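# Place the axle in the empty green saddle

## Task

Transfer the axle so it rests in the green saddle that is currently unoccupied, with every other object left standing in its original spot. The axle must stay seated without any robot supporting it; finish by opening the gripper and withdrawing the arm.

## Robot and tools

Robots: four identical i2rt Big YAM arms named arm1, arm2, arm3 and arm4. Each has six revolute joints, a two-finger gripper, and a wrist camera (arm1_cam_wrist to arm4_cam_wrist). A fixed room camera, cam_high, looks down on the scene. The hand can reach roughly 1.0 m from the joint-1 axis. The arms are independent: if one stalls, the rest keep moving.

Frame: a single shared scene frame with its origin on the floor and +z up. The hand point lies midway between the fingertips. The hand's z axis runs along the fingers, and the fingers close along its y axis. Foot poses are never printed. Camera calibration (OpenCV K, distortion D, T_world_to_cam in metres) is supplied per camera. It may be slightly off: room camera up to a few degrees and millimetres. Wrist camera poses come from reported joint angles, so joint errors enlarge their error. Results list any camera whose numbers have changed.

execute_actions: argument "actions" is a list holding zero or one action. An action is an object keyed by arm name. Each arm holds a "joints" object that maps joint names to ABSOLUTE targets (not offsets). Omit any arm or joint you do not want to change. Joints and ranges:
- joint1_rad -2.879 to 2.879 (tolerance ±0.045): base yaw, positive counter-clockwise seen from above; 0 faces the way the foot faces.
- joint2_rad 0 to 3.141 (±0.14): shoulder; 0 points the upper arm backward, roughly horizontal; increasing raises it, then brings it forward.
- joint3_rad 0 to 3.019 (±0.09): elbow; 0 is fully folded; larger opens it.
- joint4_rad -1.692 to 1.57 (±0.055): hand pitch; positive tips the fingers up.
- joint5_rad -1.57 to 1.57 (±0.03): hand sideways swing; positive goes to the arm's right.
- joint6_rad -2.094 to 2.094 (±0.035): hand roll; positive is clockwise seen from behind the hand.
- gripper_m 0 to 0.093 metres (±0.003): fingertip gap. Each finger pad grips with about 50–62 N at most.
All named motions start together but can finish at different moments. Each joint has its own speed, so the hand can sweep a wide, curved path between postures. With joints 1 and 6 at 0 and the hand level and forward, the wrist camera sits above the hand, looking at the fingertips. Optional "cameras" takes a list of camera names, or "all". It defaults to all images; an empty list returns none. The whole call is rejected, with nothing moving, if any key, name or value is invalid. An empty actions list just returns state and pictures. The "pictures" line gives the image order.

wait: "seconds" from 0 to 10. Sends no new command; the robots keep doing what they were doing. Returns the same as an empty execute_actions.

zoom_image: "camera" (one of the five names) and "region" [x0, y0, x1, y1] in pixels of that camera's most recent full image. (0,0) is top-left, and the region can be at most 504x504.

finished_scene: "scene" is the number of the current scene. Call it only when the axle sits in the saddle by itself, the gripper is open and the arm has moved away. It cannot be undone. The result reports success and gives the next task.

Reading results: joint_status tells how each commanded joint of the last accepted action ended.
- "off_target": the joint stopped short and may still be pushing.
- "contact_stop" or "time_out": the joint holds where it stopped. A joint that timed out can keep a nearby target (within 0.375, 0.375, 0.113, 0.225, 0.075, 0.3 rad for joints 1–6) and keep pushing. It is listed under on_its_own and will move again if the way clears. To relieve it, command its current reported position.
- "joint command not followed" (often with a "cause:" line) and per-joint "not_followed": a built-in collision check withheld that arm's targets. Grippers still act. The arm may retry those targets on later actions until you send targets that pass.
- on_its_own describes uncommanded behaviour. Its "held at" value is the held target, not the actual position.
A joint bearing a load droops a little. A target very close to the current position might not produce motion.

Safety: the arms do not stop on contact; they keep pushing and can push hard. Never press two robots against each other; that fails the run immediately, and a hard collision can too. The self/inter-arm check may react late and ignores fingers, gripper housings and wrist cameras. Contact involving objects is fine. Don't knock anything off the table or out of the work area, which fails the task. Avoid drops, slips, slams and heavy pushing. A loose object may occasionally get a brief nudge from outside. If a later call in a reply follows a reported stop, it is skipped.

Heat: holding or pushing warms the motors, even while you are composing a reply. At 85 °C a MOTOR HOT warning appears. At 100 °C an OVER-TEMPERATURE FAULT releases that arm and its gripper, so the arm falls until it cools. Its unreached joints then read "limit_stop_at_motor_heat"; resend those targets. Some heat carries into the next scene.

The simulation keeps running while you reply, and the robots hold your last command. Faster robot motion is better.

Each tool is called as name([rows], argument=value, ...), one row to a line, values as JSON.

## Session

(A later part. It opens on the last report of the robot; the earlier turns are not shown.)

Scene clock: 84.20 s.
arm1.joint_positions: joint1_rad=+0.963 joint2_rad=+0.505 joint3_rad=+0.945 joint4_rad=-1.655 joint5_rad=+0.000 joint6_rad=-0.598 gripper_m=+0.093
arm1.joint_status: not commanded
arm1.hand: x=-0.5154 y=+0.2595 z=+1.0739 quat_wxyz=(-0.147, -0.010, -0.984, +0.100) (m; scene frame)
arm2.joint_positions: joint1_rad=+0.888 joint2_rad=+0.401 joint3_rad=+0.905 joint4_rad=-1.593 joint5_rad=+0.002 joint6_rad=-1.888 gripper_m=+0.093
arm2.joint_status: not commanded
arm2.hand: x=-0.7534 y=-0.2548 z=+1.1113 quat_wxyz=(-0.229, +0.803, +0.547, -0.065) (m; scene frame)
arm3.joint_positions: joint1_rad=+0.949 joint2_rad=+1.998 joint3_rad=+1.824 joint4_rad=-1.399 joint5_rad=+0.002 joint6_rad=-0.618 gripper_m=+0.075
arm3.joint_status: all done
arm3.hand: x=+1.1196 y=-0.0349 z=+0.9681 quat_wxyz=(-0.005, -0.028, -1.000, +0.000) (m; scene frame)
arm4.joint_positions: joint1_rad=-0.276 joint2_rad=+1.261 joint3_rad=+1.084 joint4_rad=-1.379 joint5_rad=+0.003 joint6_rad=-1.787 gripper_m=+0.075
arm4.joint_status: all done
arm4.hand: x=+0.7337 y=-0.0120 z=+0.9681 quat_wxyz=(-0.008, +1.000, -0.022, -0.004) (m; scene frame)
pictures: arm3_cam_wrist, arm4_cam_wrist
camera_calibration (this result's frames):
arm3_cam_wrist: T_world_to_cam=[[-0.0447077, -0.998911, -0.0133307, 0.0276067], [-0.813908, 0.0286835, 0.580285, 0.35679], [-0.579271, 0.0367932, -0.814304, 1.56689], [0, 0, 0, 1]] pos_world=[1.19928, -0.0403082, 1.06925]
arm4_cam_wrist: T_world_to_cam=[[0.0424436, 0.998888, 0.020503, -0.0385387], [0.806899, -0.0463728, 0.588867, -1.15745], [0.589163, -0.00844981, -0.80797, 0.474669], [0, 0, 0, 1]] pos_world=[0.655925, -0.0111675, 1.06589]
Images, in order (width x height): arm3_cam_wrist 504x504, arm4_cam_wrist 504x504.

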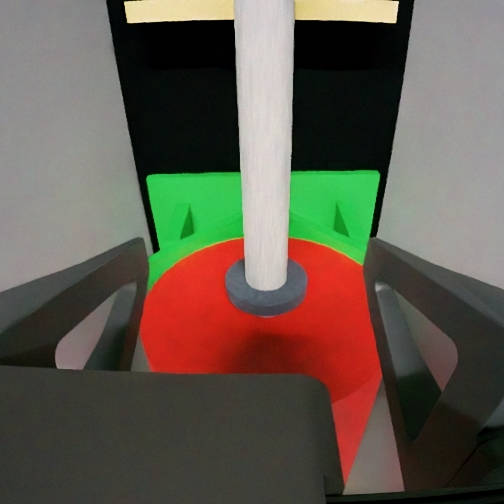

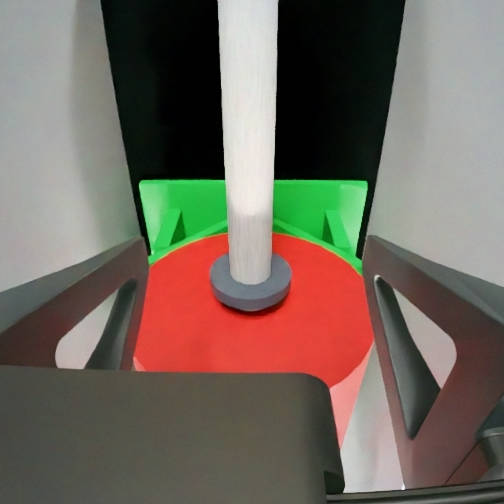

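execute_actions([
  {"arm3":{"joints":{"joint2_rad":1.75,"joint4_rad":-1.5}},"arm4":{"joints":{"joint2_rad":1.2,"joint3_rad":1.33,"joint4_rad":-1.6}}},
], cameras=[])

execute_actions([
  {"arm3":{"joints":{"joint2_rad":0.6,"joint3_rad":1.05}},"arm4":{"joints":{"joint2_rad":0.5,"joint3_rad":0.98}}},
])

Scene clock: 85.73 s.
arm1.joint_positions: joint1_rad=+0.963 joint2_rad=+0.505 joint3_rad=+0.945 joint4_rad=-1.655 joint5_rad=+0.000 joint6_rad=-0.598 gripper_m=+0.093
arm1.joint_status: not commanded
arm1.hand: x=-0.5154 y=+0.2595 z=+1.0739 quat_wxyz=(-0.147, -0.010, -0.984, +0.100) (m; scene frame)
arm2.joint_positions: joint1_rad=+0.888 joint2_rad=+0.401 joint3_rad=+0.905 joint4_rad=-1.593 joint5_rad=+0.002 joint6_rad=-1.888 gripper_m=+0.093
arm2.joint_status: not commanded
arm2.hand: x=-0.7534 y=-0.2548 z=+1.1113 quat_wxyz=(-0.229, +0.803, +0.547, -0.065) (m; scene frame)
arm3.joint_positions: joint1_rad=+0.949 joint2_rad=+1.732 joint3_rad=+1.838 joint4_rad=-1.490 joint5_rad=+0.002 joint6_rad=-0.618 gripper_m=+0.075
arm3.joint_status: all done
arm3.hand: x=+1.0857 y=-0.0094 z=+1.1250 quat_wxyz=(-0.080, -0.028, -0.995, +0.057) (m; scene frame)
arm4.joint_positions: joint1_rad=-0.276 joint2_rad=+1.189 joint3_rad=+1.299 joint4_rad=-1.589 joint5_rad=+0.003 joint6_rad=-1.787 gripper_m=+0.075
arm4.joint_status: all done
arm4.hand: x=+0.7339 y=-0.0170 z=+1.0736 quat_wxyz=(-0.046, +0.999, -0.022, +0.005) (m; scene frame)
pictures: none
No camera images: the call's "cameras" was empty. Leave "cameras" out to get every camera's image.

Scene clock: 87.33 s.
arm1.joint_positions: joint1_rad=+0.963 joint2_rad=+0.505 joint3_rad=+0.945 joint4_rad=-1.655 joint5_rad=+0.000 joint6_rad=-0.598 gripper_m=+0.093
arm1.joint_status: not commanded
arm1.hand: x=-0.5154 y=+0.2595 z=+1.0739 quat_wxyz=(-0.147, -0.010, -0.984, +0.100) (m; scene frame)
arm2.joint_positions: joint1_rad=+0.888 joint2_rad=+0.401 joint3_rad=+0.905 joint4_rad=-1.593 joint5_rad=+0.002 joint6_rad=-1.888 gripper_m=+0.093
arm2.joint_status: not commanded
arm2.hand: x=-0.7534 y=-0.2548 z=+1.1113 quat_wxyz=(-0.229, +0.803, +0.547, -0.065) (m; scene frame)
arm3.joint_positions: joint1_rad=+0.949 joint2_rad=+0.605 joint3_rad=+1.062 joint4_rad=-1.493 joint5_rad=+0.002 joint6_rad=-0.617 gripper_m=+0.075
arm3.joint_status: all done
arm3.hand: x=+0.8048 y=+0.2142 z=+1.1881 quat_wxyz=(-0.216, -0.028, -0.963, +0.160) (m; scene frame)
arm4.joint_positions: joint1_rad=-0.276 joint2_rad=+0.495 joint3_rad=+0.985 joint4_rad=-1.592 joint5_rad=+0.003 joint6_rad=-1.787 gripper_m=+0.075
arm4.joint_status: all done
arm4.hand: x=+0.6889 y=-0.1883 z=+1.1001 quat_wxyz=(-0.227, +0.972, -0.023, +0.049) (m; scene frame)
pictures: arm1_cam_wrist, arm2_cam_wrist, arm3_cam_wrist, arm4_cam_wrist, cam_high
camera_calibration (this result's frames):
arm1_cam_wrist: T_world_to_cam=[[-0.0450516, -0.978651, 0.200531, 0.0131745], [-0.938085, 0.110459, 0.328322, -0.861823], [-0.343463, -0.173323, -0.923034, 0.981832], [0, 0, 0, 1]] pos_world=[-0.470647, 0.278264, 1.18658]
arm2_cam_wrist: T_world_to_cam=[[-0.846768, 0.303625, 0.436801, -1.04489], [0.530248, 0.547601, 0.647279, -0.177456], [-0.0426626, 0.779708, -0.624688, 0.981533], [0, 0, 0, 1]] pos_world=[-0.748808, -0.35088, 1.18442]
arm3_cam_wrist: T_world_to_cam=[[-0.108553, -0.95139, 0.288223, -0.0518396], [-0.97345, 0.160509, 0.163193, 0.561495], [-0.201522, -0.262856, -0.943555, 1.46826], [0, 0, 0, 1]] pos_world=[0.836847, 0.246494, 1.30869]
arm4_cam_wrist: T_world_to_cam=[[0.02102, 0.894199, 0.447176, -0.337512], [0.735229, -0.316918, 0.599167, -1.22008], [0.677493, 0.316182, -0.664103, 0.448276], [0, 0, 0, 1]] pos_world=[0.600431, -0.226601, 1.17966]
Images, in order (width x height): arm1_cam_wrist 504x504, arm2_cam_wrist 504x504, arm3_cam_wrist 504x504, arm4_cam_wrist 504x504, cam_high 504x504.

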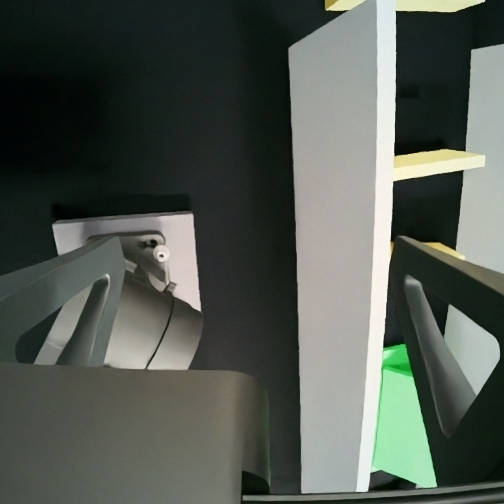

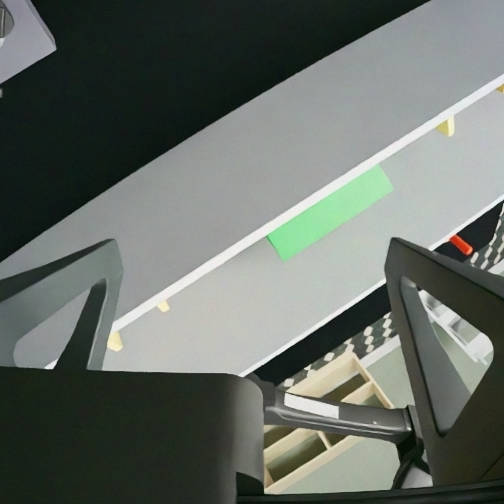

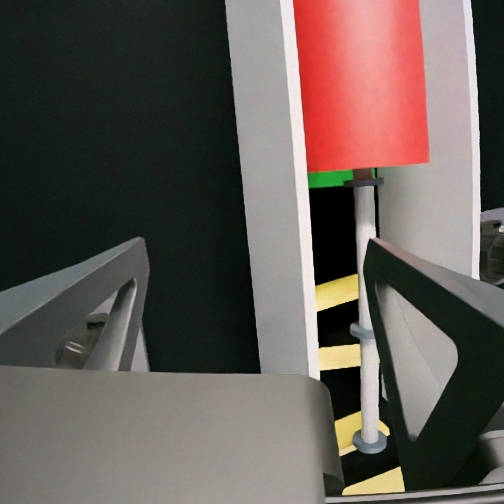

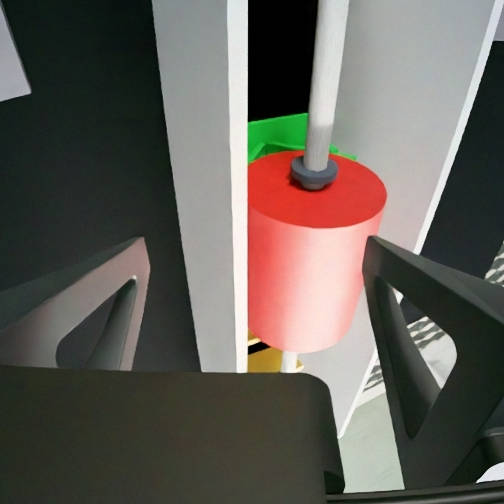

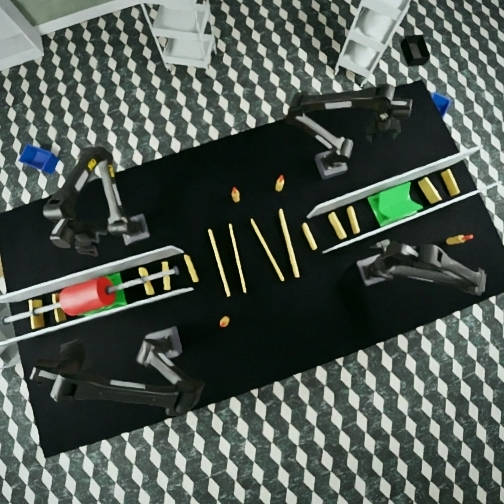

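finished_scene(scene=2)

The scene is finished: the task was done.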